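## Task

Move only the red bin and the orange bin to the edge of the bench closest to the arms. Put the hook back exactly where it is now, lying flat on the bench with its handle sticking out past that same edge. Every other object has to finish resting on whatever supports it now. Nothing counts if it stays in place only because a robot holds it. At the end, open the grippers and move the arms away.

## Robot and tools

Robots: three identical i2rt Big YAM arms named arm1, arm2 and arm3. Each has six revolute joints, a two-finger gripper and a wrist camera. With joints 1 and 6 at zero and the hand held level pointing forward, the wrist camera rides on top of the hand looking toward the fingertips. Maximum reach is roughly 1.0 m from the joint 1 axis. Joints move at different speeds, so the hand can sweep a wide, curved path between postures. Two fixed room cameras, room_a and room_b, watch the scene.

Frame: one shared scene frame, origin on the floor, +z up. The hand point is the midpoint between the fingertips; the hand z axis runs along the fingers and the fingers open and close along hand y. Foot poses are not printed.

execute_actions: arguments are actions (a list holding exactly one action, or empty) and optional cameras. An action is an object keyed by robot name; each robot entry holds joints, an object of absolute joint targets by name (not offsets). Any subset of arms and joints may be given, and all listed motions begin at the same moment and may finish at different times. Joint names, units and ranges: joint1_rad -2.879 to 2.879 (base yaw, positive is counter-clockwise seen from above, 0 means the arm extends in the direction its foot faces); joint2_rad 0 to 3.141 (shoulder, 0 has the upper arm pointing back roughly horizontal, increasing raises it then brings it forward); joint3_rad 0 to 3.019 (elbow, 0 is fully folded, increasing opens it); joint4_rad -1.692 to 1.57 (hand pitch, positive tips fingers up); joint5_rad -1.57 to 1.57 (hand sideways swing, positive toward the arm's right); joint6_rad -2.094 to 2.094 (hand roll, positive clockwise seen from behind the hand); gripper_m 0 to 0.093 metres, the fingertip gap. Done tolerances: ±0.045, ±0.14, ±0.09, ±0.055, ±0.03, ±0.035 rad and ±0.003 m. Grip force tops out near 50 to 62 N per pad, lower on some grippers. Example: {"arm1": {"joints": {"gripper_m": 0.05}}, "arm2": {"joints": {"joint1_rad": 0.3}}}. cameras lists any of arm1_cam_wrist, arm2_cam_wrist, arm3_cam_wrist, room_a, room_b, all; omitted, null or ["all"] returns every camera, [] returns none. An unknown key, camera name or out-of-range number rejects the whole call and nothing moves. Joints not named in an action may keep pushing toward earlier targets without joint_status showing it.

wait: seconds, 0 to 10. Sends nothing new; returns state and images as an empty action would.

zoom_image: camera (one of the five names) and region [x0, y0, x1, y1] in pixels of that camera's most recent full image, origin top-left, at most 504 by 504. Gives a closer, finer view.

finished_scene: scene, the integer number of the scene being closed. It is final; its result tells whether the goal was met and gives the next task. Replying with no tool call ends everything.

Results: each robot's state plus one image per requested camera, in the order given on the pictures line. joint_positions gives current angles. joint_status tells how each commanded motion ended: reaching target; off_target (stopped short and possibly still pushing); contact_stop or time_out (target dropped and joint holds where it stopped, except a timed-out joint may keep a target up to 0.375, 0.375, 0.113, 0.225, 0.075, 0.3 rad from its position for joints 1 to 6 and keep pushing, moving there on its own if freed); not_followed (a self- and inter-arm clearance check blocked the arm's targets, usually with a cause: line; the gripper part still runs, and blocked targets may be retried on later actions until replaced by acceptable ones). on_its_own lists what the robot does uncommanded; held at is the target held, not the present position. To relieve a pushing joint, command its reported position. Tiny target changes may not move a joint; a joint carrying a load can droop. A stop reported in any result cancels the remaining motion calls in that reply.

Cameras: calibration is given per camera (OpenCV conventions, K in pixels, T_world_to_cam in metres). Wrist cameras are fisheye 504x504; room cameras are 896x504 pinhole with radial distortion. Real poses may differ by a couple of degrees and several millimetres; wrist camera poses derive from reported joints and inherit their errors. Results list cameras whose numbers changed.

Hazards: the arm does not stop on contact and can press hard; sustained pushing or holding loads heats motors (MOTOR HOT warning from 85 °C; at 100 °C an OVER-TEMPERATURE FAULT drops that whole arm and joint_status shows limit_stop_at_motor_heat, after which resend targets). Heat partly persists into the next scene. The robot keeps holding the last command while you think. Avoid arm-to-arm collisions: a hard press between robots ends the run, and the clearance check ignores fingers, gripper housings and wrist cameras and may react late. Avoid drops, slips, slams and hard hits; never let objects leave the work area or fall to the floor, which ends the scene. Loose items may occasionally get nudged by outside disturbances, so confirm final placement with images, then open grippers and retract before finishing.

Each tool is called after "Emit:" as name(argument=value, ...) on one line, values as JSON.

## Session

Emit:
execute_actions(actions=[])

Scene clock: 0.00 s.
Motor temperatures (°C, as the motors report them): arm1=[24 25 22 23 23 22] | arm2=[24 25 22 22 22 25] | arm3=[24 23 22 22 25 23]
arm1.joint_positions: joint1_rad=-0.059 joint2_rad=+0.539 joint3_rad=+1.701 joint4_rad=-1.437 joint5_rad=-0.073 joint6_rad=+0.198 gripper_m=+0.095
arm1.joint_status: not commanded
arm1.hand: x=-0.9462 y=+0.1194 z=+1.4412 quat_wxyz=(-0.390, +0.482, -0.635, -0.461) (m; scene frame)
arm2.joint_positions: joint1_rad=-0.600 joint2_rad=+0.261 joint3_rad=+1.317 joint4_rad=-1.392 joint5_rad=-0.095 joint6_rad=+0.433 gripper_m=+0.094
arm2.joint_status: not commanded
arm2.hand: x=+0.0488 y=+0.0914 z=+1.3187 quat_wxyz=(-0.438, +0.205, -0.791, -0.375) (m; scene frame)
arm3.joint_positions: joint1_rad=+0.525 joint2_rad=+0.537 joint3_rad=+1.472 joint4_rad=-1.283 joint5_rad=+0.309 joint6_rad=+0.276 gripper_m=+0.095
arm3.joint_status: not commanded
arm3.hand: x=+0.9268 y=+0.1913 z=+1.3601 quat_wxyz=(-0.346, +0.556, -0.598, -0.462) (m; scene frame)
pictures: arm1_cam_wrist, arm2_cam_wrist, arm3_cam_wrist, room_a, room_b
Images, in order (width x height): arm1_cam_wrist 504x504, arm2_cam_wrist 504x504, arm3_cam_wrist 504x504, room_a 896x504, room_b 896x504.

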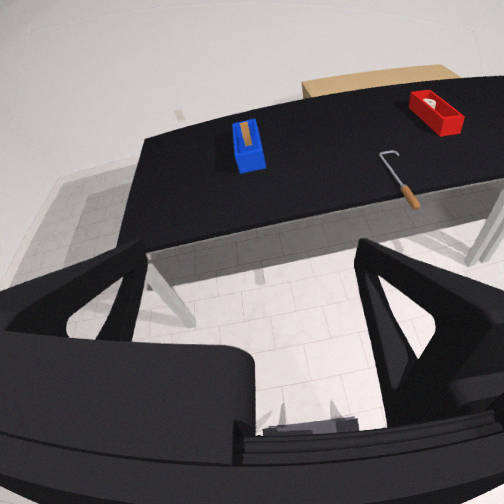

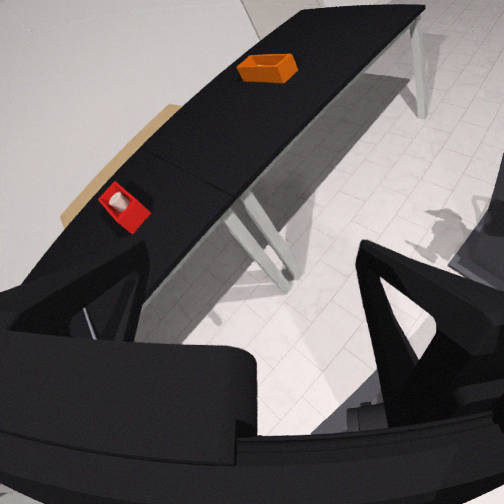

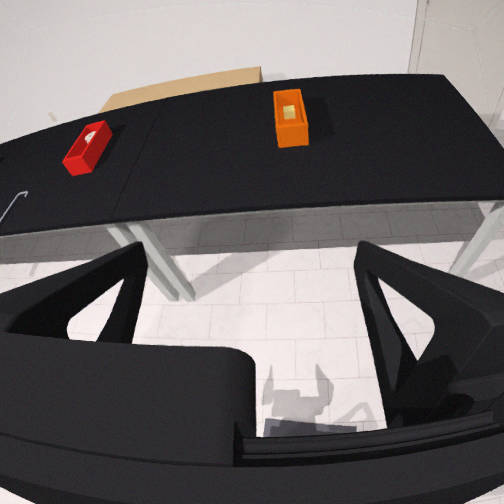

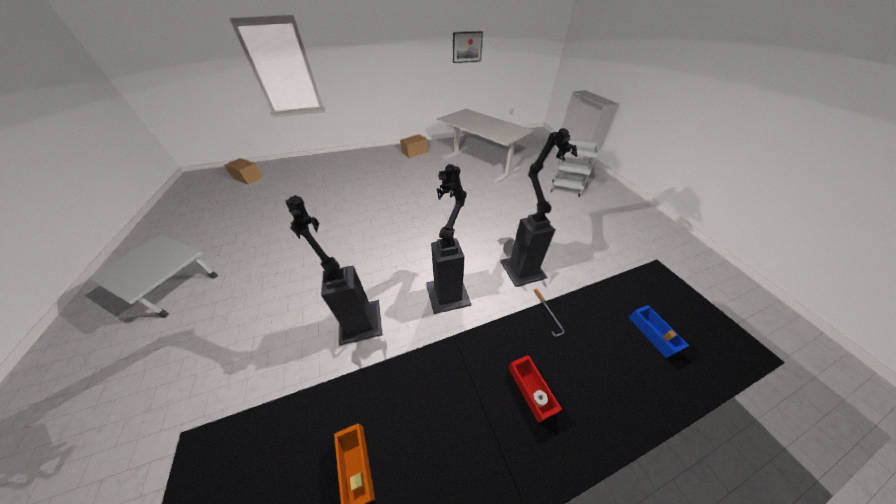

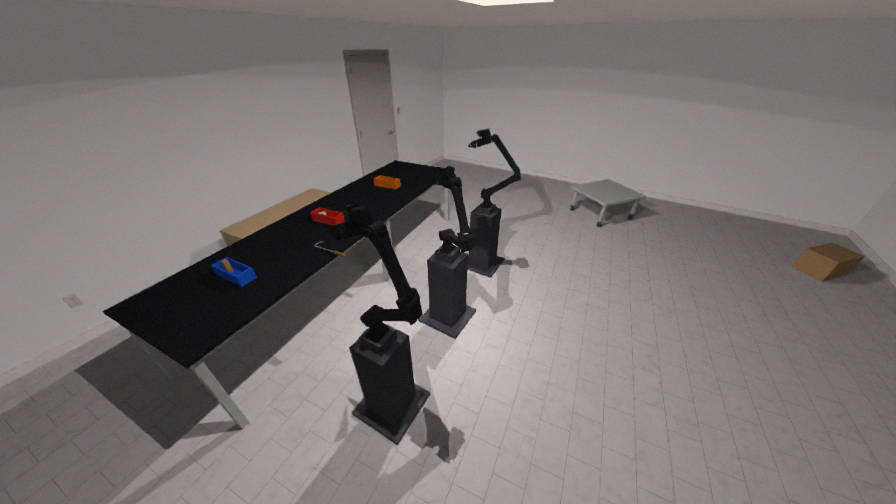

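Emit:
zoom_image(camera="room_a", region=[300, 220, 720, 504])

Emit:
zoom_image(camera="arm1_cam_wrist", region=[340, 70, 504, 230])

Emit:
zoom_image(camera="room_b", region=[200, 120, 540, 360])

Region (300, 220, 720, 504) of room_a's 896x504 image, scaled by 1.200, with more detail than that image has; it fills the top 341 rows of this view, and the rest is white.

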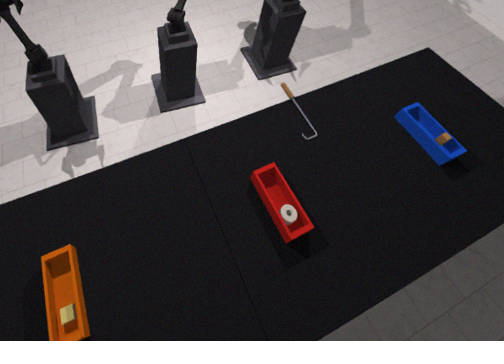

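Region (340, 70, 504, 230) of arm1_cam_wrist's 504x504 image, scaled by 3.073, with more detail than that image has; it fills the top 492 rows of this view, and the rest is white.

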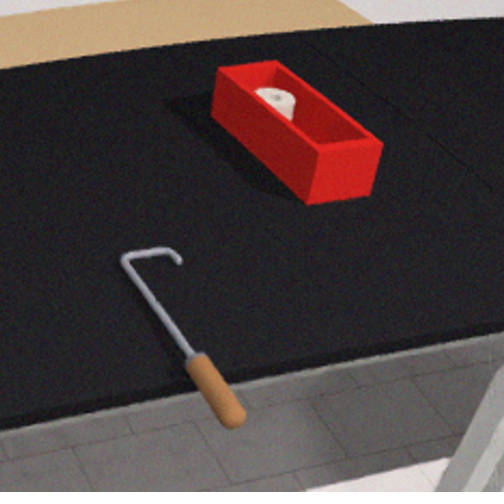

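Region (200, 120, 540, 360) of room_b's 896x504 image, scaled by 1.482, with more detail than that image has; it fills the top 356 rows of this view, and the rest is white.

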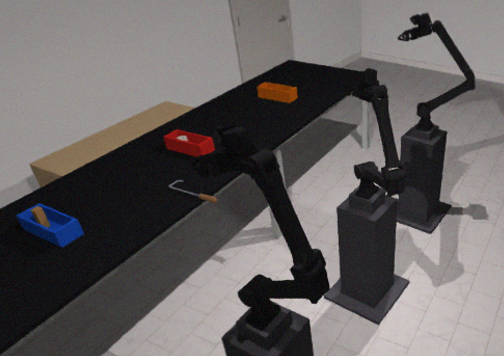

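Emit:
execute_actions(actions=[{"arm2":{"joints":{"joint1_rad":0.5,"joint2_rad":1.57,"joint3_rad":0.9,"joint4_rad":0.67,"joint5_rad":0,"joint6_rad":0}},"arm3":{"joints":{"joint1_rad":0.5,"joint2_rad":1.2,"joint3_rad":0.7,"joint4_rad":0.5,"joint5_rad":0,"joint6_rad":0}},"arm1":{"joints":{"joint1_rad":0.6}}}], cameras=["room_b","arm2_cam_wrist"])

Scene clock: 25.93 s.
Motor temperatures (°C, as the motors report them): arm1=[24 25 23 23 23 22] | arm2=[24 25 24 22 22 25] | arm3=[24 23 25 22 25 23]
arm1.joint_positions: joint1_rad=+0.596 joint2_rad=+0.539 joint3_rad=+1.701 joint4_rad=-1.437 joint5_rad=-0.073 joint6_rad=+0.198 gripper_m=+0.095
arm1.joint_status: all done
arm1.hand: x=-1.0200 y=+0.0967 z=+1.4413 quat_wxyz=(-0.221, +0.660, -0.446, -0.562) (m; scene frame)
arm2.joint_positions: joint1_rad=+0.504 joint2_rad=+1.576 joint3_rad=+0.889 joint4_rad=+0.653 joint5_rad=+0.001 joint6_rad=+0.010 gripper_m=+0.095
arm2.joint_status: all done
arm2.hand: x=-0.2426 y=+0.5905 z=+1.0229 quat_wxyz=(-0.379, +0.601, -0.404, -0.576) (m; scene frame)
arm3.joint_positions: joint1_rad=+0.508 joint2_rad=+1.218 joint3_rad=+0.702 joint4_rad=+0.482 joint5_rad=+0.002 joint6_rad=+0.014 gripper_m=+0.095
arm3.joint_status: all done
arm3.hand: x=+0.7379 y=+0.4899 z=+1.0628 quat_wxyz=(-0.371, +0.597, -0.404, -0.585) (m; scene frame)
pictures: arm2_cam_wrist, room_b
camera_calibration (this result's frames):
arm2_cam_wrist: T_world_to_cam=[[0.924934, 0.379257, -0.025717, 0.0279366], [0.214961, -0.577647, -0.787474, 1.20626], [-0.313511, 0.722834, -0.615811, 0.252453], [0, 0, 0, 1]] pos_world=[-0.205992, 0.503714, 1.10608]
Images, in order (width x height): arm2_cam_wrist 504x504, room_b 896x504.

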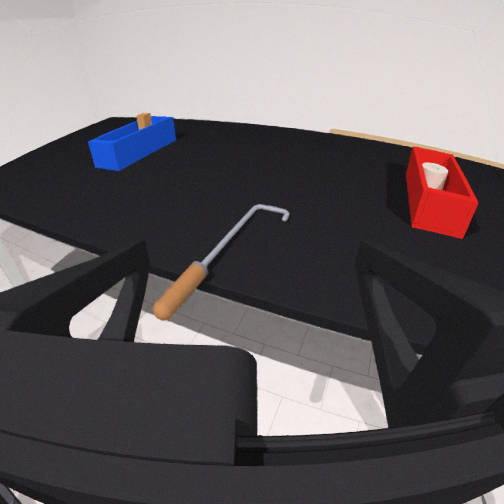

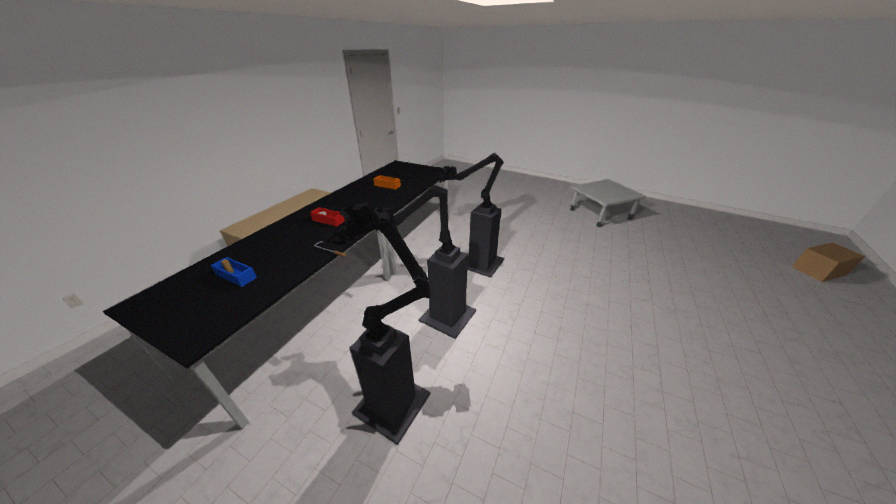

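Emit:
execute_actions(actions=[{"arm2":{"joints":{"joint1_rad":1.056,"joint2_rad":2.0,"joint3_rad":1.2,"joint4_rad":1.1,"joint5_rad":0.95}}}], cameras=[])

Emit:
execute_actions(actions=[{"arm2":{"joints":{"joint2_rad":2.45,"joint3_rad":1.35,"joint4_rad":1.1}}}], cameras=["room_a","arm2_cam_wrist"])

Scene clock: 40.20 s.
Motor temperatures (°C, as the motors report them): arm1=[24 25 24 23 23 22] | arm2=[24 26 24 22 22 25] | arm3=[24 23 25 22 25 23]
arm1.joint_positions: joint1_rad=+0.596 joint2_rad=+0.539 joint3_rad=+1.701 joint4_rad=-1.437 joint5_rad=-0.073 joint6_rad=+0.198 gripper_m=+0.095
arm1.joint_status: not commanded
arm1.hand: x=-1.0200 y=+0.0967 z=+1.4413 quat_wxyz=(-0.221, +0.660, -0.446, -0.562) (m; scene frame)
arm2.joint_positions: joint1_rad=+1.060 joint2_rad=+2.023 joint3_rad=+1.172 joint4_rad=+1.085 joint5_rad=+0.947 joint6_rad=+0.008 gripper_m=+0.095
arm2.joint_status: all done
arm2.hand: x=-0.4631 y=+0.5075 z=+0.9595 quat_wxyz=(-0.478, +0.419, -0.513, -0.577) (m; scene frame)
arm3.joint_positions: joint1_rad=+0.508 joint2_rad=+1.218 joint3_rad=+0.702 joint4_rad=+0.482 joint5_rad=+0.002 joint6_rad=+0.014 gripper_m=+0.095
arm3.joint_status: not commanded
arm3.hand: x=+0.7379 y=+0.4899 z=+1.0628 quat_wxyz=(-0.371, +0.597, -0.404, -0.585) (m; scene frame)
pictures: none
No camera images: the call's "cameras" was empty. Leave "cameras" out to get every camera's image.

Scene clock: 41.67 s.
Motor temperatures (°C, as the motors report them): arm1=[24 25 24 23 23 22] | arm2=[24 26 24 22 22 25] | arm3=[24 23 25 22 25 23]
arm1.joint_positions: joint1_rad=+0.596 joint2_rad=+0.539 joint3_rad=+1.701 joint4_rad=-1.437 joint5_rad=-0.073 joint6_rad=+0.198 gripper_m=+0.095
arm1.joint_status: not commanded
arm1.hand: x=-1.0200 y=+0.0967 z=+1.4413 quat_wxyz=(-0.221, +0.660, -0.446, -0.562) (m; scene frame)
arm2.joint_positions: joint1_rad=+1.060 joint2_rad=+2.475 joint3_rad=+1.328 joint4_rad=+1.093 joint5_rad=+0.949 joint6_rad=+0.008 gripper_m=+0.095
arm2.joint_status: all done
arm2.hand: x=-0.4804 y=+0.5174 z=+0.7182 quat_wxyz=(-0.497, +0.522, -0.500, -0.479) (m; scene frame)
arm3.joint_positions: joint1_rad=+0.508 joint2_rad=+1.218 joint3_rad=+0.702 joint4_rad=+0.482 joint5_rad=+0.002 joint6_rad=+0.014 gripper_m=+0.095
arm3.joint_status: not commanded
arm3.hand: x=+0.7379 y=+0.4899 z=+1.0628 quat_wxyz=(-0.371, +0.597, -0.404, -0.585) (m; scene frame)
pictures: arm2_cam_wrist, room_a
camera_calibration (this result's frames):
arm2_cam_wrist: T_world_to_cam=[[0.999666, -0.00114228, 0.0258243, 0.4635], [0.0196956, -0.613366, -0.789553, 0.901367], [0.0167417, 0.789798, -0.613139, 0.165151], [0, 0, 0, 1]] pos_world=[-0.483863, 0.422962, 0.800968]
Images, in order (width x height): arm2_cam_wrist 504x504, room_a 896x504.

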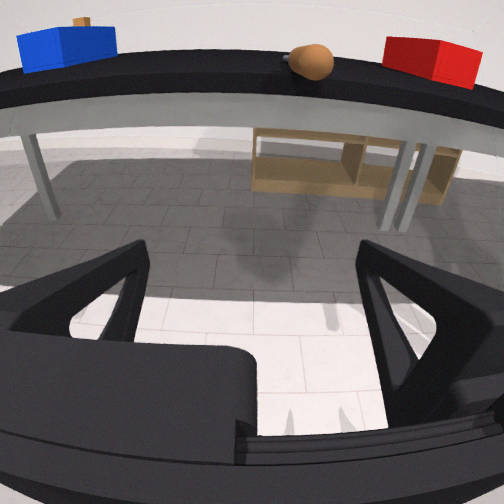

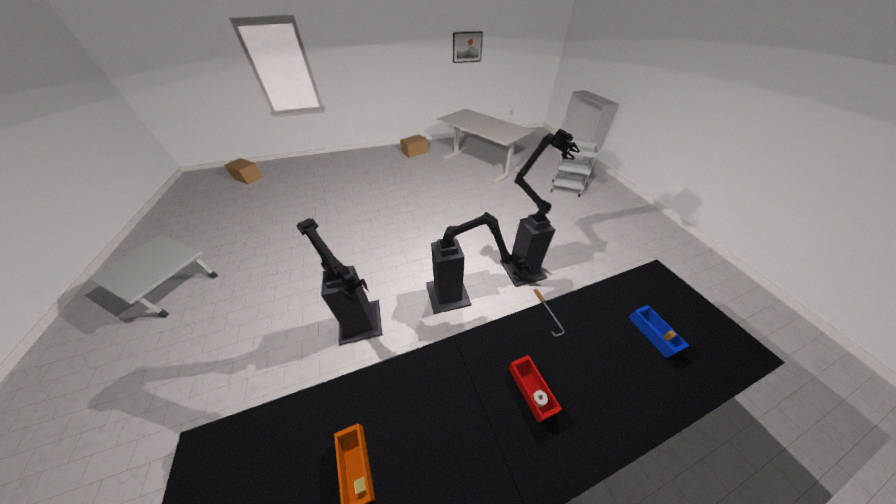

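Emit:
execute_actions(actions=[{"arm2":{"joints":{"joint1_rad":0.937,"joint2_rad":2.345,"joint3_rad":1.335,"joint4_rad":1.06,"joint5_rad":0.83}}}], cameras=["arm2_cam_wrist"])

Scene clock: 58.00 s.
Motor temperatures (°C, as the motors report them): arm1=[24 25 24 23 23 22] | arm2=[24 27 24 22 22 25] | arm3=[24 23 26 22 25 23]
arm1.joint_positions: joint1_rad=+0.596 joint2_rad=+0.539 joint3_rad=+1.701 joint4_rad=-1.437 joint5_rad=-0.073 joint6_rad=+0.198 gripper_m=+0.095
arm1.joint_status: not commanded
arm1.hand: x=-1.0200 y=+0.0967 z=+1.4413 quat_wxyz=(-0.221, +0.660, -0.446, -0.562) (m; scene frame)
arm2.joint_positions: joint1_rad=+0.928 joint2_rad=+2.347 joint3_rad=+1.327 joint4_rad=+1.062 joint5_rad=+0.833 joint6_rad=+0.008 gripper_m=+0.095
arm2.joint_status: all done
arm2.hand: x=-0.4413 y=+0.5904 z=+0.7991 quat_wxyz=(-0.498, +0.485, -0.507, -0.509) (m; scene frame)
arm3.joint_positions: joint1_rad=+0.508 joint2_rad=+1.218 joint3_rad=+0.702 joint4_rad=+0.482 joint5_rad=+0.002 joint6_rad=+0.014 gripper_m=+0.095
arm3.joint_status: not commanded
arm3.hand: x=+0.7379 y=+0.4899 z=+1.0628 quat_wxyz=(-0.371, +0.597, -0.404, -0.585) (m; scene frame)
pictures: arm2_cam_wrist
camera_calibration (this result's frames):
arm2_cam_wrist: T_world_to_cam=[[0.998668, -0.0167142, -0.0488244, 0.490795], [-0.0497204, -0.565046, -0.82356, 0.977352], [-0.0138229, 0.82489, -0.565124, 0.0838736], [0, 0, 0, 1]] pos_world=[-0.440387, 0.491266, 0.87627]
Images, in order (width x height): arm2_cam_wrist 504x504.

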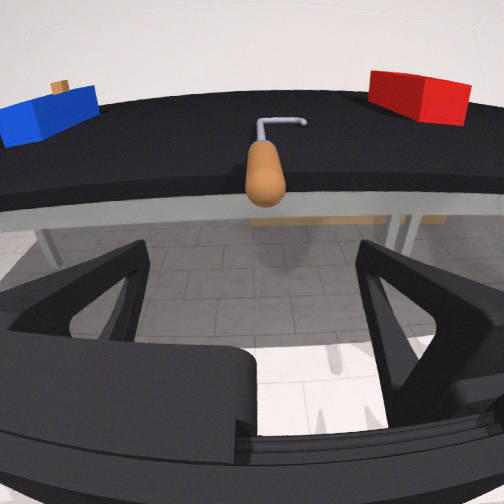

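Emit:
execute_actions(actions=[{"arm2":{"joints":{"joint1_rad":0.825,"joint2_rad":2.475,"joint3_rad":1.57,"joint4_rad":0.93,"joint5_rad":0.72}}}], cameras=["arm2_cam_wrist","room_a"])

Emit:
zoom_image(camera="room_a", region=[490, 240, 600, 350])

Scene clock: 62.37 s.
Motor temperatures (°C, as the motors report them): arm1=[24 25 24 23 23 22] | arm2=[24 27 24 22 22 25] | arm3=[24 23 26 22 25 23]
arm1.joint_positions: joint1_rad=+0.596 joint2_rad=+0.539 joint3_rad=+1.701 joint4_rad=-1.437 joint5_rad=-0.073 joint6_rad=+0.198 gripper_m=+0.095
arm1.joint_status: not commanded
arm1.hand: x=-1.0200 y=+0.0967 z=+1.4413 quat_wxyz=(-0.221, +0.660, -0.446, -0.562) (m; scene frame)
arm2.joint_positions: joint1_rad=+0.816 joint2_rad=+2.486 joint3_rad=+1.537 joint4_rad=+0.931 joint5_rad=+0.723 joint6_rad=+0.008 gripper_m=+0.095
arm2.joint_status: all done
arm2.hand: x=-0.4243 y=+0.6757 z=+0.7559 quat_wxyz=(-0.499, +0.506, -0.508, -0.488) (m; scene frame)
arm3.joint_positions: joint1_rad=+0.508 joint2_rad=+1.218 joint3_rad=+0.702 joint4_rad=+0.482 joint5_rad=+0.002 joint6_rad=+0.014 gripper_m=+0.095
arm3.joint_status: not commanded
arm3.hand: x=+0.7379 y=+0.4899 z=+1.0628 quat_wxyz=(-0.371, +0.597, -0.404, -0.585) (m; scene frame)
pictures: arm2_cam_wrist, room_a
camera_calibration (this result's frames):
arm2_cam_wrist: T_world_to_cam=[[0.999786, -0.0197158, -0.0062266, 0.443422], [-0.0167958, -0.598838, -0.800694, 1.01035], [0.0120576, 0.800627, -0.599041, 0.0423356], [0, 0, 0, 1]] pos_world=[-0.426868, 0.579882, 0.837101]
Images, in order (width x height): arm2_cam_wrist 504x504, room_a 896x504.

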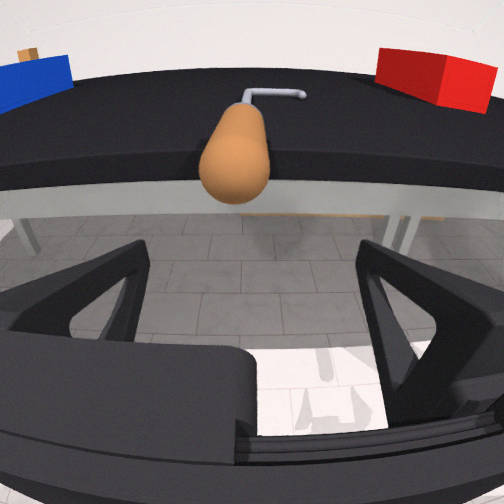

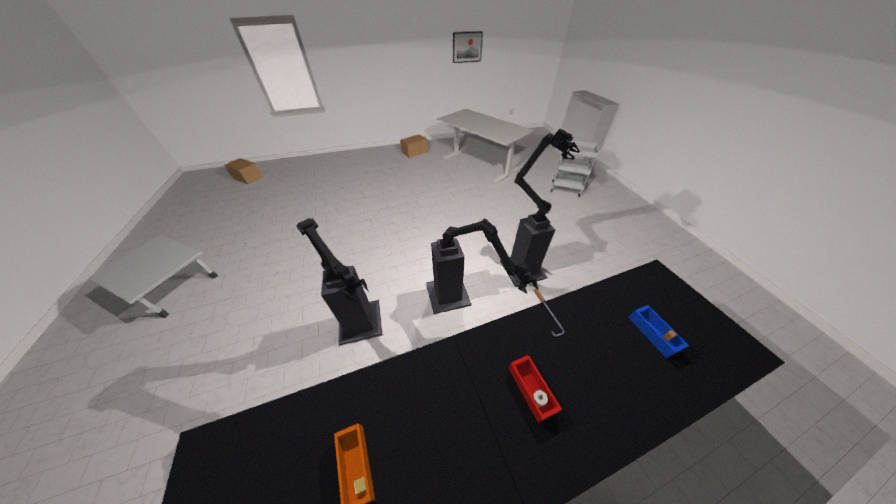

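Region (490, 240, 600, 350) of room_a's 896x504 image, scaled by 4.582, with more detail than that image has.

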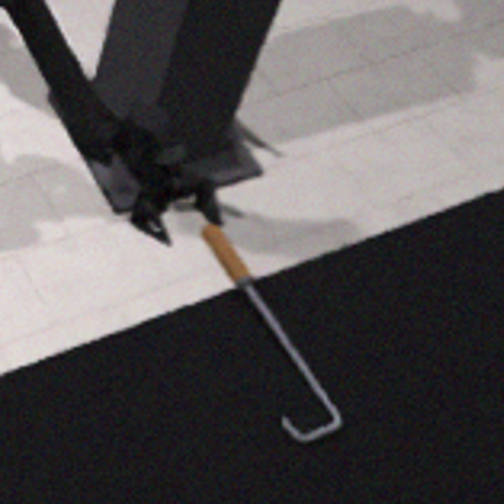

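Emit:
execute_actions(actions=[{"arm2":{"joints":{"joint1_rad":0.768,"joint2_rad":2.565,"joint3_rad":1.835,"joint4_rad":0.777,"joint5_rad":0.655}}}], cameras=["arm2_cam_wrist"])

Scene clock: 68.10 s.
Motor temperatures (°C, as the motors report them): arm1=[24 25 24 23 23 22] | arm2=[24 27 25 22 22 25] | arm3=[24 23 26 22 25 23]
arm1.joint_positions: joint1_rad=+0.596 joint2_rad=+0.539 joint3_rad=+1.701 joint4_rad=-1.437 joint5_rad=-0.073 joint6_rad=+0.198 gripper_m=+0.095
arm1.joint_status: not commanded
arm1.hand: x=-1.0200 y=+0.0967 z=+1.4413 quat_wxyz=(-0.221, +0.660, -0.446, -0.562) (m; scene frame)
arm2.joint_positions: joint1_rad=+0.768 joint2_rad=+2.572 joint3_rad=+1.803 joint4_rad=+0.780 joint5_rad=+0.657 joint6_rad=+0.008 gripper_m=+0.095
arm2.joint_status: all done
arm2.hand: x=-0.4437 y=+0.7481 z=+0.7762 quat_wxyz=(-0.495, +0.500, -0.503, -0.503) (m; scene frame)
arm3.joint_positions: joint1_rad=+0.508 joint2_rad=+1.218 joint3_rad=+0.702 joint4_rad=+0.482 joint5_rad=+0.002 joint6_rad=+0.014 gripper_m=+0.095
arm3.joint_status: not commanded
arm3.hand: x=+0.7379 y=+0.4899 z=+1.0628 quat_wxyz=(-0.371, +0.597, -0.404, -0.585) (m; scene frame)
pictures: arm2_cam_wrist
camera_calibration (this result's frames):
arm2_cam_wrist: T_world_to_cam=[[0.999674, -0.00158815, -0.0254686, 0.465711], [-0.0216512, -0.581013, -0.813606, 1.06407], [-0.0135055, 0.813893, -0.580858, -0.0386165], [0, 0, 0, 1]] pos_world=[-0.443042, 0.650408, 0.855164]
Images, in order (width x height): arm2_cam_wrist 504x504.

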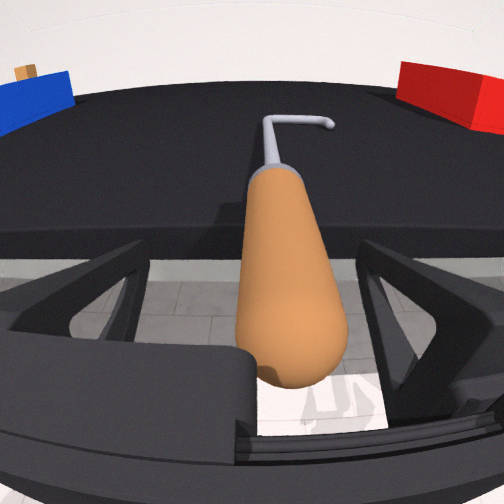

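Emit:
execute_actions(actions=[{"arm2":{"joints":{"joint1_rad":0.755,"joint2_rad":2.54,"joint4_rad":0.76}}}], cameras=[])

Emit:
execute_actions(actions=[{"arm2":{"joints":{"gripper_m":0.0}}}], cameras=["arm2_cam_wrist"])

Scene clock: 70.90 s.
Motor temperatures (°C, as the motors report them): arm1=[24 25 24 23 23 22] | arm2=[24 27 25 22 22 25] | arm3=[24 23 26 22 25 23]
arm1.joint_positions: joint1_rad=+0.596 joint2_rad=+0.539 joint3_rad=+1.701 joint4_rad=-1.437 joint5_rad=-0.073 joint6_rad=+0.198 gripper_m=+0.095
arm1.joint_status: not commanded
arm1.hand: x=-1.0200 y=+0.0967 z=+1.4413 quat_wxyz=(-0.221, +0.660, -0.446, -0.562) (m; scene frame)
arm2.joint_positions: joint1_rad=+0.768 joint2_rad=+2.572 joint3_rad=+1.803 joint4_rad=+0.765 joint5_rad=+0.657 joint6_rad=+0.008 gripper_m=+0.095
arm2.joint_status: all done
arm2.hand: x=-0.4434 y=+0.7482 z=+0.7730 quat_wxyz=(-0.494, +0.505, -0.503, -0.497) (m; scene frame)
arm3.joint_positions: joint1_rad=+0.508 joint2_rad=+1.218 joint3_rad=+0.702 joint4_rad=+0.482 joint5_rad=+0.002 joint6_rad=+0.014 gripper_m=+0.095
arm3.joint_status: not commanded
arm3.hand: x=+0.7379 y=+0.4899 z=+1.0628 quat_wxyz=(-0.371, +0.597, -0.404, -0.585) (m; scene frame)
pictures: none
No camera images: the call's "cameras" was empty. Leave "cameras" out to get every camera's image.

Scene clock: 71.63 s.
Motor temperatures (°C, as the motors report them): arm1=[24 25 24 23 23 22] | arm2=[24 27 25 22 22 25] | arm3=[24 23 26 22 25 23]
arm1.joint_positions: joint1_rad=+0.596 joint2_rad=+0.539 joint3_rad=+1.701 joint4_rad=-1.437 joint5_rad=-0.073 joint6_rad=+0.198 gripper_m=+0.095
arm1.joint_status: not commanded
arm1.hand: x=-1.0200 y=+0.0967 z=+1.4413 quat_wxyz=(-0.221, +0.660, -0.446, -0.562) (m; scene frame)
arm2.joint_positions: joint1_rad=+0.766 joint2_rad=+2.572 joint3_rad=+1.804 joint4_rad=+0.763 joint5_rad=+0.654 joint6_rad=+0.005 gripper_m=+0.029
arm2.joint_status: gripper_m off_target (ended at +0.029, target +0.000)
arm2.hand: x=-0.4426 y=+0.7492 z=+0.7727 quat_wxyz=(-0.495, +0.507, -0.502, -0.496) (m; scene frame)
arm3.joint_positions: joint1_rad=+0.508 joint2_rad=+1.218 joint3_rad=+0.702 joint4_rad=+0.482 joint5_rad=+0.002 joint6_rad=+0.014 gripper_m=+0.095
arm3.joint_status: not commanded
arm3.hand: x=+0.7379 y=+0.4899 z=+1.0628 quat_wxyz=(-0.371, +0.597, -0.404, -0.585) (m; scene frame)
pictures: arm2_cam_wrist
camera_calibration (this result's frames):
arm2_cam_wrist: T_world_to_cam=[[0.999922, -0.000962408, -0.0124883, 0.454105], [-0.0106365, -0.591748, -0.806053, 1.069], [-0.00661415, 0.806123, -0.591712, -0.024198], [0, 0, 0, 1]] pos_world=[-0.442859, 0.652519, 0.85302]
Images, in order (width x height): arm2_cam_wrist 504x504.

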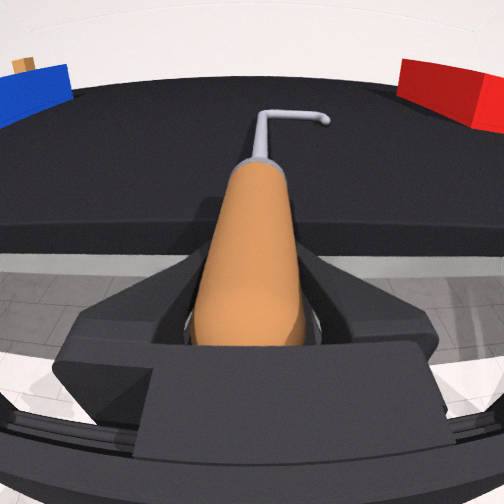

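Emit:
execute_actions(actions=[{"arm2":{"joints":{"joint2_rad":2.2,"joint4_rad":0.56}}}], cameras=[])

Emit:
execute_actions(actions=[{"arm2":{"joints":{"joint1_rad":0.12,"joint3_rad":1.65,"joint5_rad":0,"joint6_rad":1.57}}}], cameras=["arm2_cam_wrist","room_a","room_b"])

Scene clock: 76.97 s.
Motor temperatures (°C, as the motors report them): arm1=[24 25 24 23 23 22] | arm2=[24 28 25 22 22 25] | arm3=[24 23 26 22 25 23]
arm1.joint_positions: joint1_rad=+0.596 joint2_rad=+0.539 joint3_rad=+1.701 joint4_rad=-1.437 joint5_rad=-0.073 joint6_rad=+0.198 gripper_m=+0.095
arm1.joint_status: not commanded
arm1.hand: x=-1.0200 y=+0.0967 z=+1.4413 quat_wxyz=(-0.221, +0.660, -0.446, -0.562) (m; scene frame)
arm2.joint_positions: joint1_rad=+0.764 joint2_rad=+2.217 joint3_rad=+1.798 joint4_rad=+0.541 joint5_rad=+0.654 joint6_rad=+0.003 gripper_m=+0.028
arm2.joint_status: all done
arm2.hand: x=-0.4419 y=+0.7530 z=+1.0241 quat_wxyz=(-0.501, +0.461, -0.496, -0.539) (m; scene frame)
arm3.joint_positions: joint1_rad=+0.508 joint2_rad=+1.218 joint3_rad=+0.702 joint4_rad=+0.482 joint5_rad=+0.002 joint6_rad=+0.014 gripper_m=+0.095
arm3.joint_status: not commanded
arm3.hand: x=+0.7379 y=+0.4899 z=+1.0628 quat_wxyz=(-0.371, +0.597, -0.404, -0.585) (m; scene frame)
pictures: none
No camera images: the call's "cameras" was empty. Leave "cameras" out to get every camera's image.

Scene clock: 79.30 s.
Motor temperatures (°C, as the motors report them): arm1=[24 25 24 23 23 22] | arm2=[24 28 25 22 22 25] | arm3=[24 23 26 22 25 23]
arm1.joint_positions: joint1_rad=+0.596 joint2_rad=+0.539 joint3_rad=+1.701 joint4_rad=-1.437 joint5_rad=-0.073 joint6_rad=+0.198 gripper_m=+0.095
arm1.joint_status: not commanded
arm1.hand: x=-1.0200 y=+0.0967 z=+1.4413 quat_wxyz=(-0.221, +0.660, -0.446, -0.562) (m; scene frame)
arm2.joint_positions: joint1_rad=+0.122 joint2_rad=+2.236 joint3_rad=+1.619 joint4_rad=+0.535 joint5_rad=+0.001 joint6_rad=+1.536 gripper_m=+0.028
arm2.joint_status: all done
arm2.hand: x=-0.0107 y=+0.8707 z=+0.9077 quat_wxyz=(-0.008, +0.020, -0.740, -0.673) (m; scene frame)
arm3.joint_positions: joint1_rad=+0.508 joint2_rad=+1.218 joint3_rad=+0.702 joint4_rad=+0.482 joint5_rad=+0.002 joint6_rad=+0.014 gripper_m=+0.095
arm3.joint_status: not commanded
arm3.hand: x=+0.7379 y=+0.4899 z=+1.0628 quat_wxyz=(-0.371, +0.597, -0.404, -0.585) (m; scene frame)
pictures: arm2_cam_wrist, room_a, room_b
camera_calibration (this result's frames):
arm2_cam_wrist: T_world_to_cam=[[0.0254297, -0.100793, -0.994582, 0.992066], [-0.808285, -0.587507, 0.0388728, 0.475101], [-0.588242, 0.802918, -0.0964098, -0.492467], [0, 0, 0, 1]] pos_world=[0.0690994, 0.774529, 0.920744]
Images, in order (width x height): arm2_cam_wrist 504x504, room_a 896x504, room_b 896x504.

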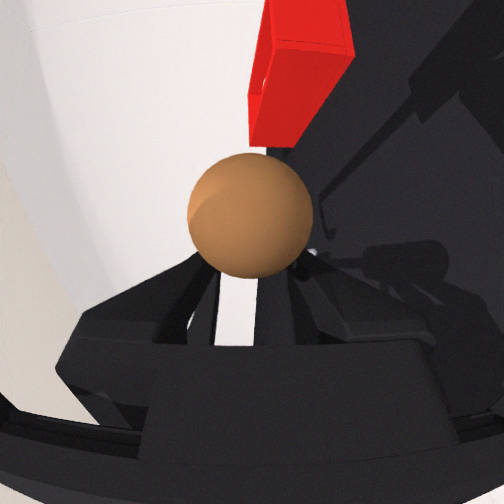

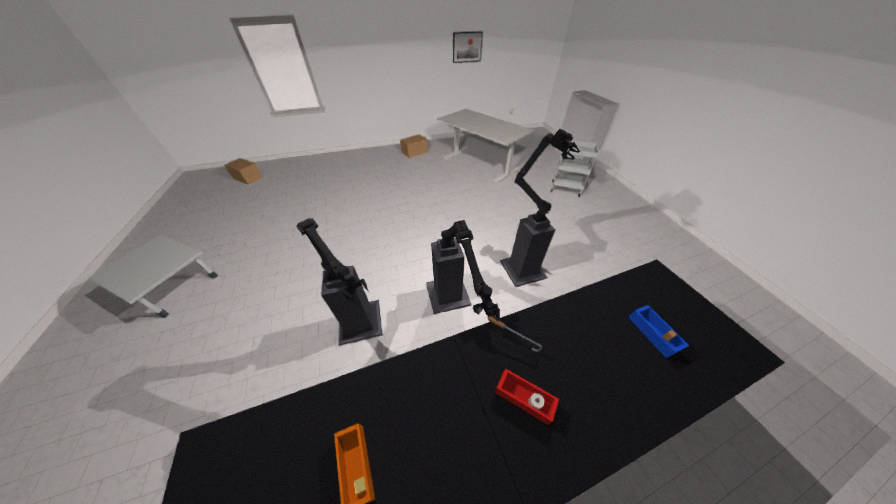

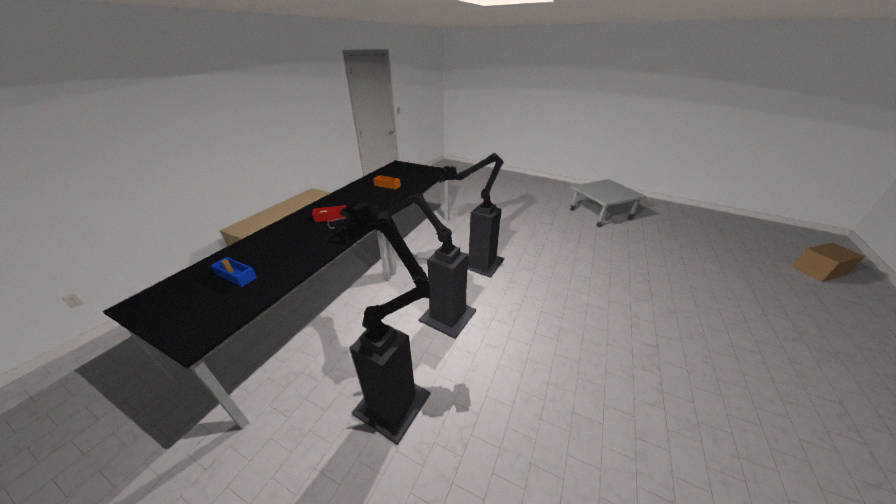

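Emit:
execute_actions(actions=[{"arm2":{"joints":{"joint2_rad":1.88,"joint1_rad":0.3}}}], cameras=[])

Emit:
execute_actions(actions=[{"arm2":{"joints":{"joint3_rad":1.3,"joint4_rad":0.65,"joint6_rad":0}}}], cameras=["arm2_cam_wrist","room_a","room_b"])

Scene clock: 85.80 s.
Motor temperatures (°C, as the motors report them): arm1=[24 25 24 23 23 22] | arm2=[24 28 26 22 22 25] | arm3=[24 23 26 22 25 23]
arm1.joint_positions: joint1_rad=+0.596 joint2_rad=+0.539 joint3_rad=+1.701 joint4_rad=-1.437 joint5_rad=-0.073 joint6_rad=+0.198 gripper_m=+0.095
arm1.joint_status: not commanded
arm1.hand: x=-1.0200 y=+0.0967 z=+1.4413 quat_wxyz=(-0.221, +0.660, -0.446, -0.562) (m; scene frame)
arm2.joint_positions: joint1_rad=+0.300 joint2_rad=+1.926 joint3_rad=+1.608 joint4_rad=+0.534 joint5_rad=-0.002 joint6_rad=+1.539 gripper_m=+0.027
arm2.joint_status: all done
arm2.hand: x=-0.1566 y=+0.8135 z=+1.1571 quat_wxyz=(+0.063, +0.073, -0.628, -0.772) (m; scene frame)
arm3.joint_positions: joint1_rad=+0.508 joint2_rad=+1.218 joint3_rad=+0.702 joint4_rad=+0.482 joint5_rad=+0.002 joint6_rad=+0.014 gripper_m=+0.095
arm3.joint_status: not commanded
arm3.hand: x=+0.7379 y=+0.4899 z=+1.0628 quat_wxyz=(-0.371, +0.597, -0.404, -0.585) (m; scene frame)
pictures: none
No camera images: the call's "cameras" was empty. Leave "cameras" out to get every camera's image.

Scene clock: 87.93 s.
Motor temperatures (°C, as the motors report them): arm1=[24 25 24 23 23 22] | arm2=[24 28 26 22 22 25] | arm3=[24 23 26 22 25 23]
arm1.joint_positions: joint1_rad=+0.596 joint2_rad=+0.539 joint3_rad=+1.701 joint4_rad=-1.437 joint5_rad=-0.073 joint6_rad=+0.198 gripper_m=+0.095
arm1.joint_status: not commanded
arm1.hand: x=-1.0200 y=+0.0967 z=+1.4413 quat_wxyz=(-0.221, +0.660, -0.446, -0.562) (m; scene frame)
arm2.joint_positions: joint1_rad=+0.304 joint2_rad=+1.896 joint3_rad=+1.260 joint4_rad=+0.639 joint5_rad=-0.002 joint6_rad=+0.018 gripper_m=+0.027
arm2.joint_status: all done
arm2.hand: x=-0.1472 y=+0.7520 z=+1.0043 quat_wxyz=(-0.441, +0.547, -0.455, -0.548) (m; scene frame)
arm3.joint_positions: joint1_rad=+0.508 joint2_rad=+1.218 joint3_rad=+0.702 joint4_rad=+0.482 joint5_rad=+0.002 joint6_rad=+0.014 gripper_m=+0.095
arm3.joint_status: not commanded
arm3.hand: x=+0.7379 y=+0.4899 z=+1.0628 quat_wxyz=(-0.371, +0.597, -0.404, -0.585) (m; scene frame)
pictures: arm2_cam_wrist, room_a, room_b
camera_calibration (this result's frames):
arm2_cam_wrist: T_world_to_cam=[[0.980934, 0.191822, -0.0311768, 0.0326525], [0.0878308, -0.580694, -0.80937, 1.27], [-0.173359, 0.791201, -0.586471, 0.0938617], [0, 0, 0, 1]] pos_world=[-0.127303, 0.656955, 1.08396]
Images, in order (width x height): arm2_cam_wrist 504x504, room_a 896x504, room_b 896x504.

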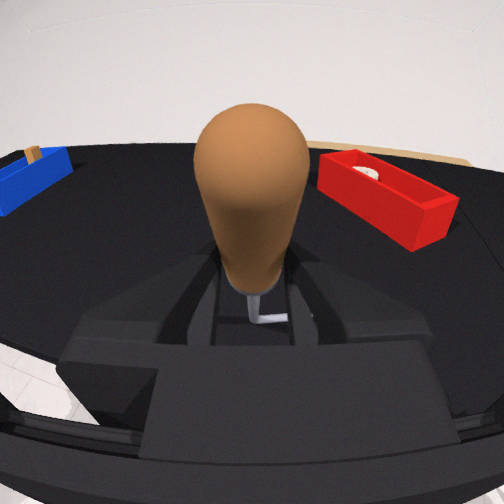

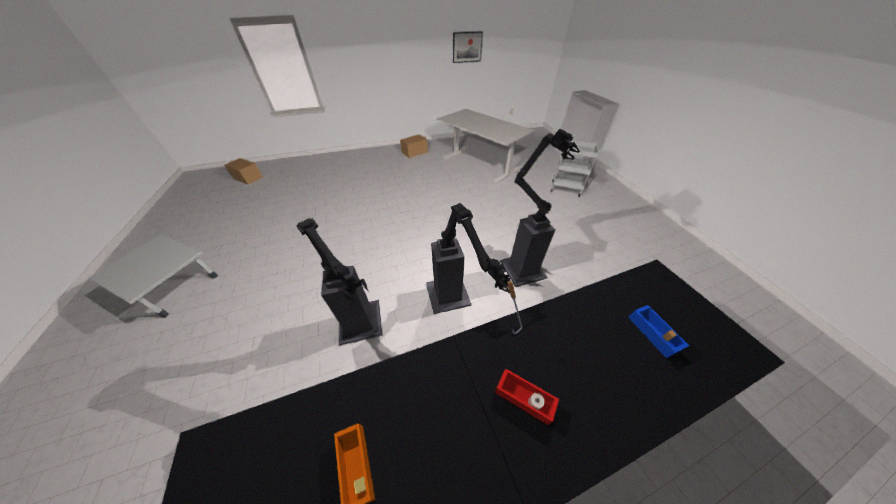

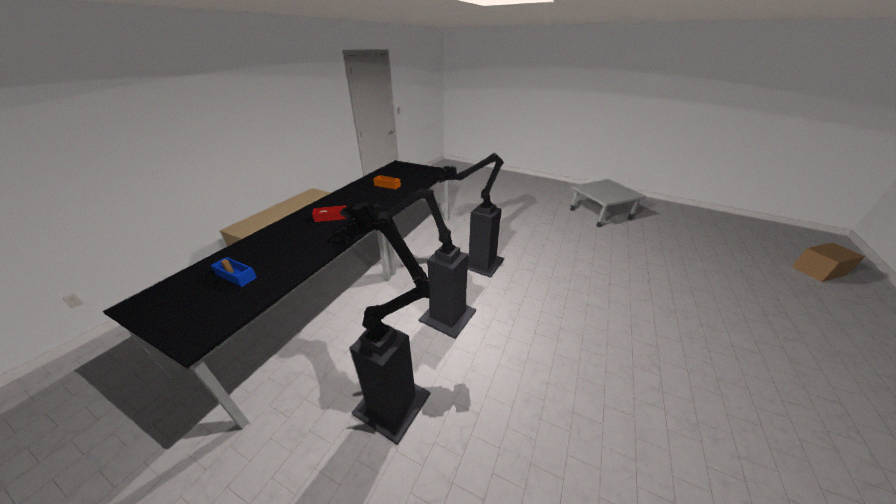

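Emit:
execute_actions(actions=[{"arm2":{"joints":{"joint4_rad":1.2}}}], cameras=["room_a"])

Emit:
execute_actions(actions=[{"arm2":{"joints":{"joint2_rad":2.12}}}], cameras=["arm2_cam_wrist","room_a"])

Scene clock: 98.33 s.
Motor temperatures (°C, as the motors report them): arm1=[24 25 24 23 23 22] | arm2=[24 28 27 22 22 25] | arm3=[24 23 26 22 25 23]
arm1.joint_positions: joint1_rad=+0.596 joint2_rad=+0.539 joint3_rad=+1.701 joint4_rad=-1.437 joint5_rad=-0.073 joint6_rad=+0.198 gripper_m=+0.095
arm1.joint_status: not commanded
arm1.hand: x=-1.0200 y=+0.0967 z=+1.4413 quat_wxyz=(-0.221, +0.660, -0.446, -0.562) (m; scene frame)
arm2.joint_positions: joint1_rad=+0.304 joint2_rad=+1.910 joint3_rad=+1.260 joint4_rad=+1.161 joint5_rad=-0.002 joint6_rad=+0.011 gripper_m=+0.027
arm2.joint_status: all done
arm2.hand: x=-0.1418 y=+0.7244 z=+1.1174 quat_wxyz=(-0.541, +0.395, -0.325, -0.668) (m; scene frame)
arm3.joint_positions: joint1_rad=+0.508 joint2_rad=+1.218 joint3_rad=+0.702 joint4_rad=+0.482 joint5_rad=+0.002 joint6_rad=+0.014 gripper_m=+0.095
arm3.joint_status: not commanded
arm3.hand: x=+0.7379 y=+0.4899 z=+1.0628 quat_wxyz=(-0.371, +0.597, -0.404, -0.585) (m; scene frame)
pictures: room_a
Images, in order (width x height): room_a 896x504.

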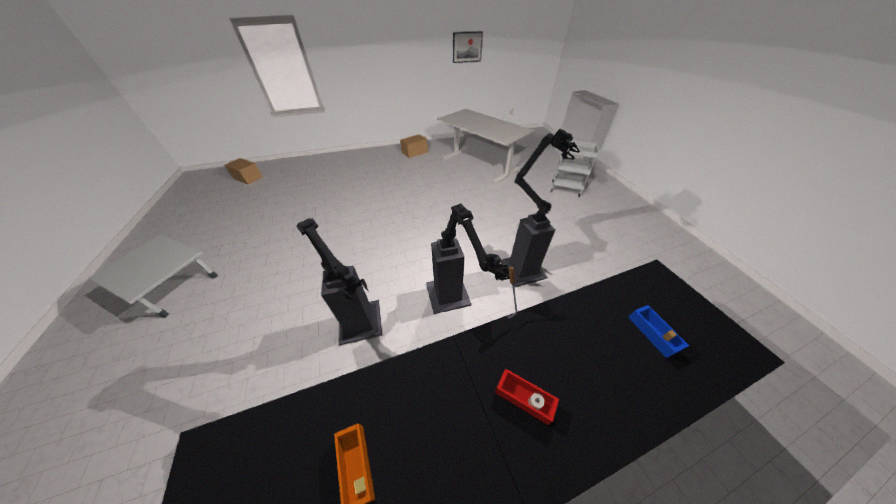

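Scene clock: 99.40 s.
Motor temperatures (°C, as the motors report them): arm1=[24 25 24 23 23 22] | arm2=[24 28 27 22 22 25] | arm3=[24 23 26 22 25 23]
arm1.joint_positions: joint1_rad=+0.596 joint2_rad=+0.539 joint3_rad=+1.701 joint4_rad=-1.437 joint5_rad=-0.073 joint6_rad=+0.198 gripper_m=+0.095
arm1.joint_status: not commanded
arm1.hand: x=-1.0200 y=+0.0967 z=+1.4413 quat_wxyz=(-0.221, +0.660, -0.446, -0.562) (m; scene frame)
arm2.joint_positions: joint1_rad=+0.304 joint2_rad=+2.150 joint3_rad=+1.264 joint4_rad=+1.194 joint5_rad=-0.002 joint6_rad=+0.007 gripper_m=+0.027
arm2.joint_status: all done
arm2.hand: x=-0.1473 y=+0.7529 z=+0.9518 quat_wxyz=(-0.507, +0.461, -0.378, -0.623) (m; scene frame)
arm3.joint_positions: joint1_rad=+0.508 joint2_rad=+1.218 joint3_rad=+0.702 joint4_rad=+0.482 joint5_rad=+0.002 joint6_rad=+0.014 gripper_m=+0.095
arm3.joint_status: not commanded
arm3.hand: x=+0.7379 y=+0.4899 z=+1.0628 quat_wxyz=(-0.371, +0.597, -0.404, -0.585) (m; scene frame)
pictures: arm2_cam_wrist, room_a
camera_calibration (this result's frames):
arm2_cam_wrist: T_world_to_cam=[[0.979809, 0.198815, -0.0211359, 0.0159501], [0.0431562, -0.313528, -0.948598, 1.15285], [-0.195222, 0.928532, -0.315778, -0.301856], [0, 0, 0, 1]] pos_world=[-0.12431, 0.638563, 0.99861]
Images, in order (width x height): arm2_cam_wrist 504x504, room_a 896x504.

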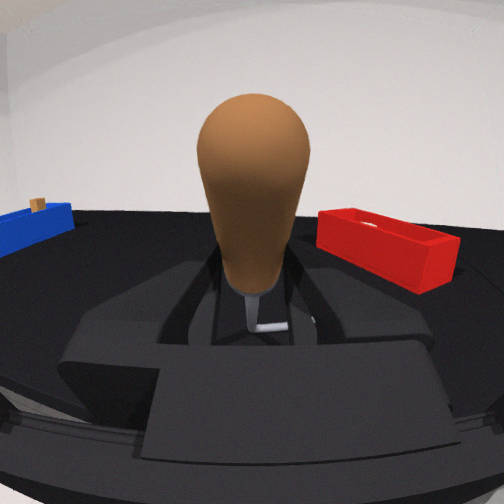

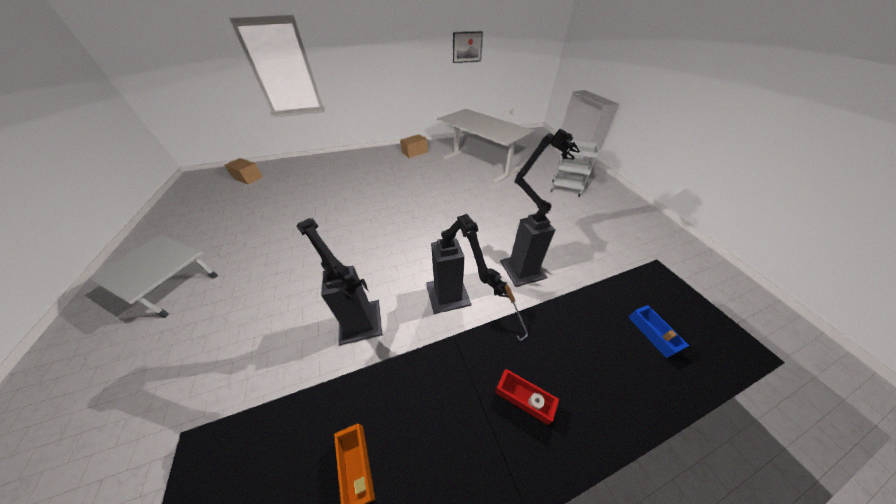

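Emit:
execute_actions(actions=[{"arm2":{"joints":{"joint2_rad":2.34,"joint3_rad":1.23,"joint4_rad":1.25}}}], cameras=["arm2_cam_wrist","room_a"])

Scene clock: 102.87 s.
Motor temperatures (°C, as the motors report them): arm1=[24 25 24 23 23 22] | arm2=[24 28 26 22 22 25] | arm3=[24 23 27 22 25 23]
arm1.joint_positions: joint1_rad=+0.596 joint2_rad=+0.539 joint3_rad=+1.701 joint4_rad=-1.437 joint5_rad=-0.073 joint6_rad=+0.198 gripper_m=+0.095
arm1.joint_status: not commanded
arm1.hand: x=-1.0200 y=+0.0967 z=+1.4413 quat_wxyz=(-0.221, +0.660, -0.446, -0.562) (m; scene frame)
arm2.joint_positions: joint1_rad=+0.304 joint2_rad=+2.385 joint3_rad=+1.205 joint4_rad=+1.235 joint5_rad=-0.002 joint6_rad=+0.007 gripper_m=+0.001
arm2.joint_status: all done
arm2.on_its_own: gripper_m moved -0.026 to your old target +0.000
arm2.hand: x=-0.1411 y=+0.7236 z=+0.7645 quat_wxyz=(-0.455, +0.535, -0.440, -0.560) (m; scene frame)
arm3.joint_positions: joint1_rad=+0.508 joint2_rad=+1.218 joint3_rad=+0.702 joint4_rad=+0.482 joint5_rad=+0.002 joint6_rad=+0.014 gripper_m=+0.095
arm3.joint_status: not commanded
arm3.hand: x=+0.7379 y=+0.4899 z=+1.0628 quat_wxyz=(-0.371, +0.597, -0.404, -0.585) (m; scene frame)
pictures: arm2_cam_wrist, room_a
camera_calibration (this result's frames):
arm2_cam_wrist: T_world_to_cam=[[0.980943, 0.19315, -0.0210756, 0.0159875], [0.0876612, -0.536766, -0.839165, 1.04986], [-0.173398, 0.821325, -0.543468, -0.0778628], [0, 0, 0, 1]] pos_world=[-0.121216, 0.624392, 0.839028]
Images, in order (width x height): arm2_cam_wrist 504x504, room_a 896x504.

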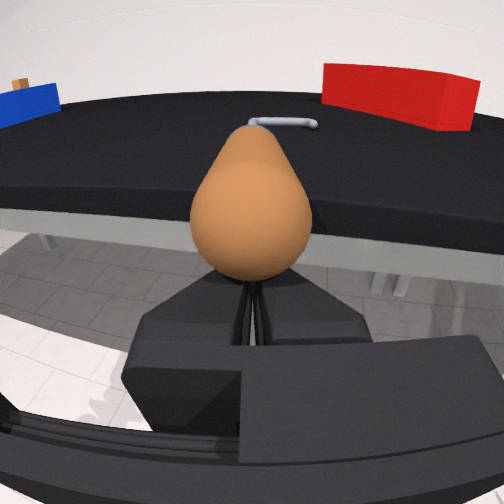

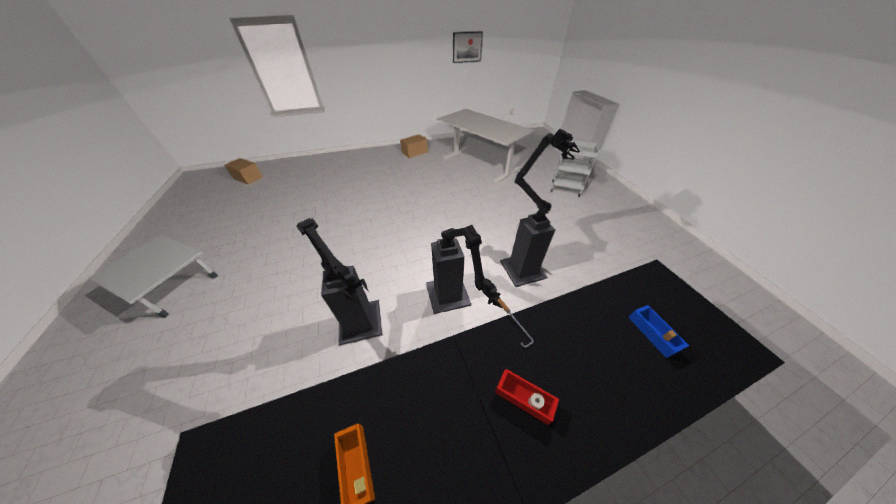

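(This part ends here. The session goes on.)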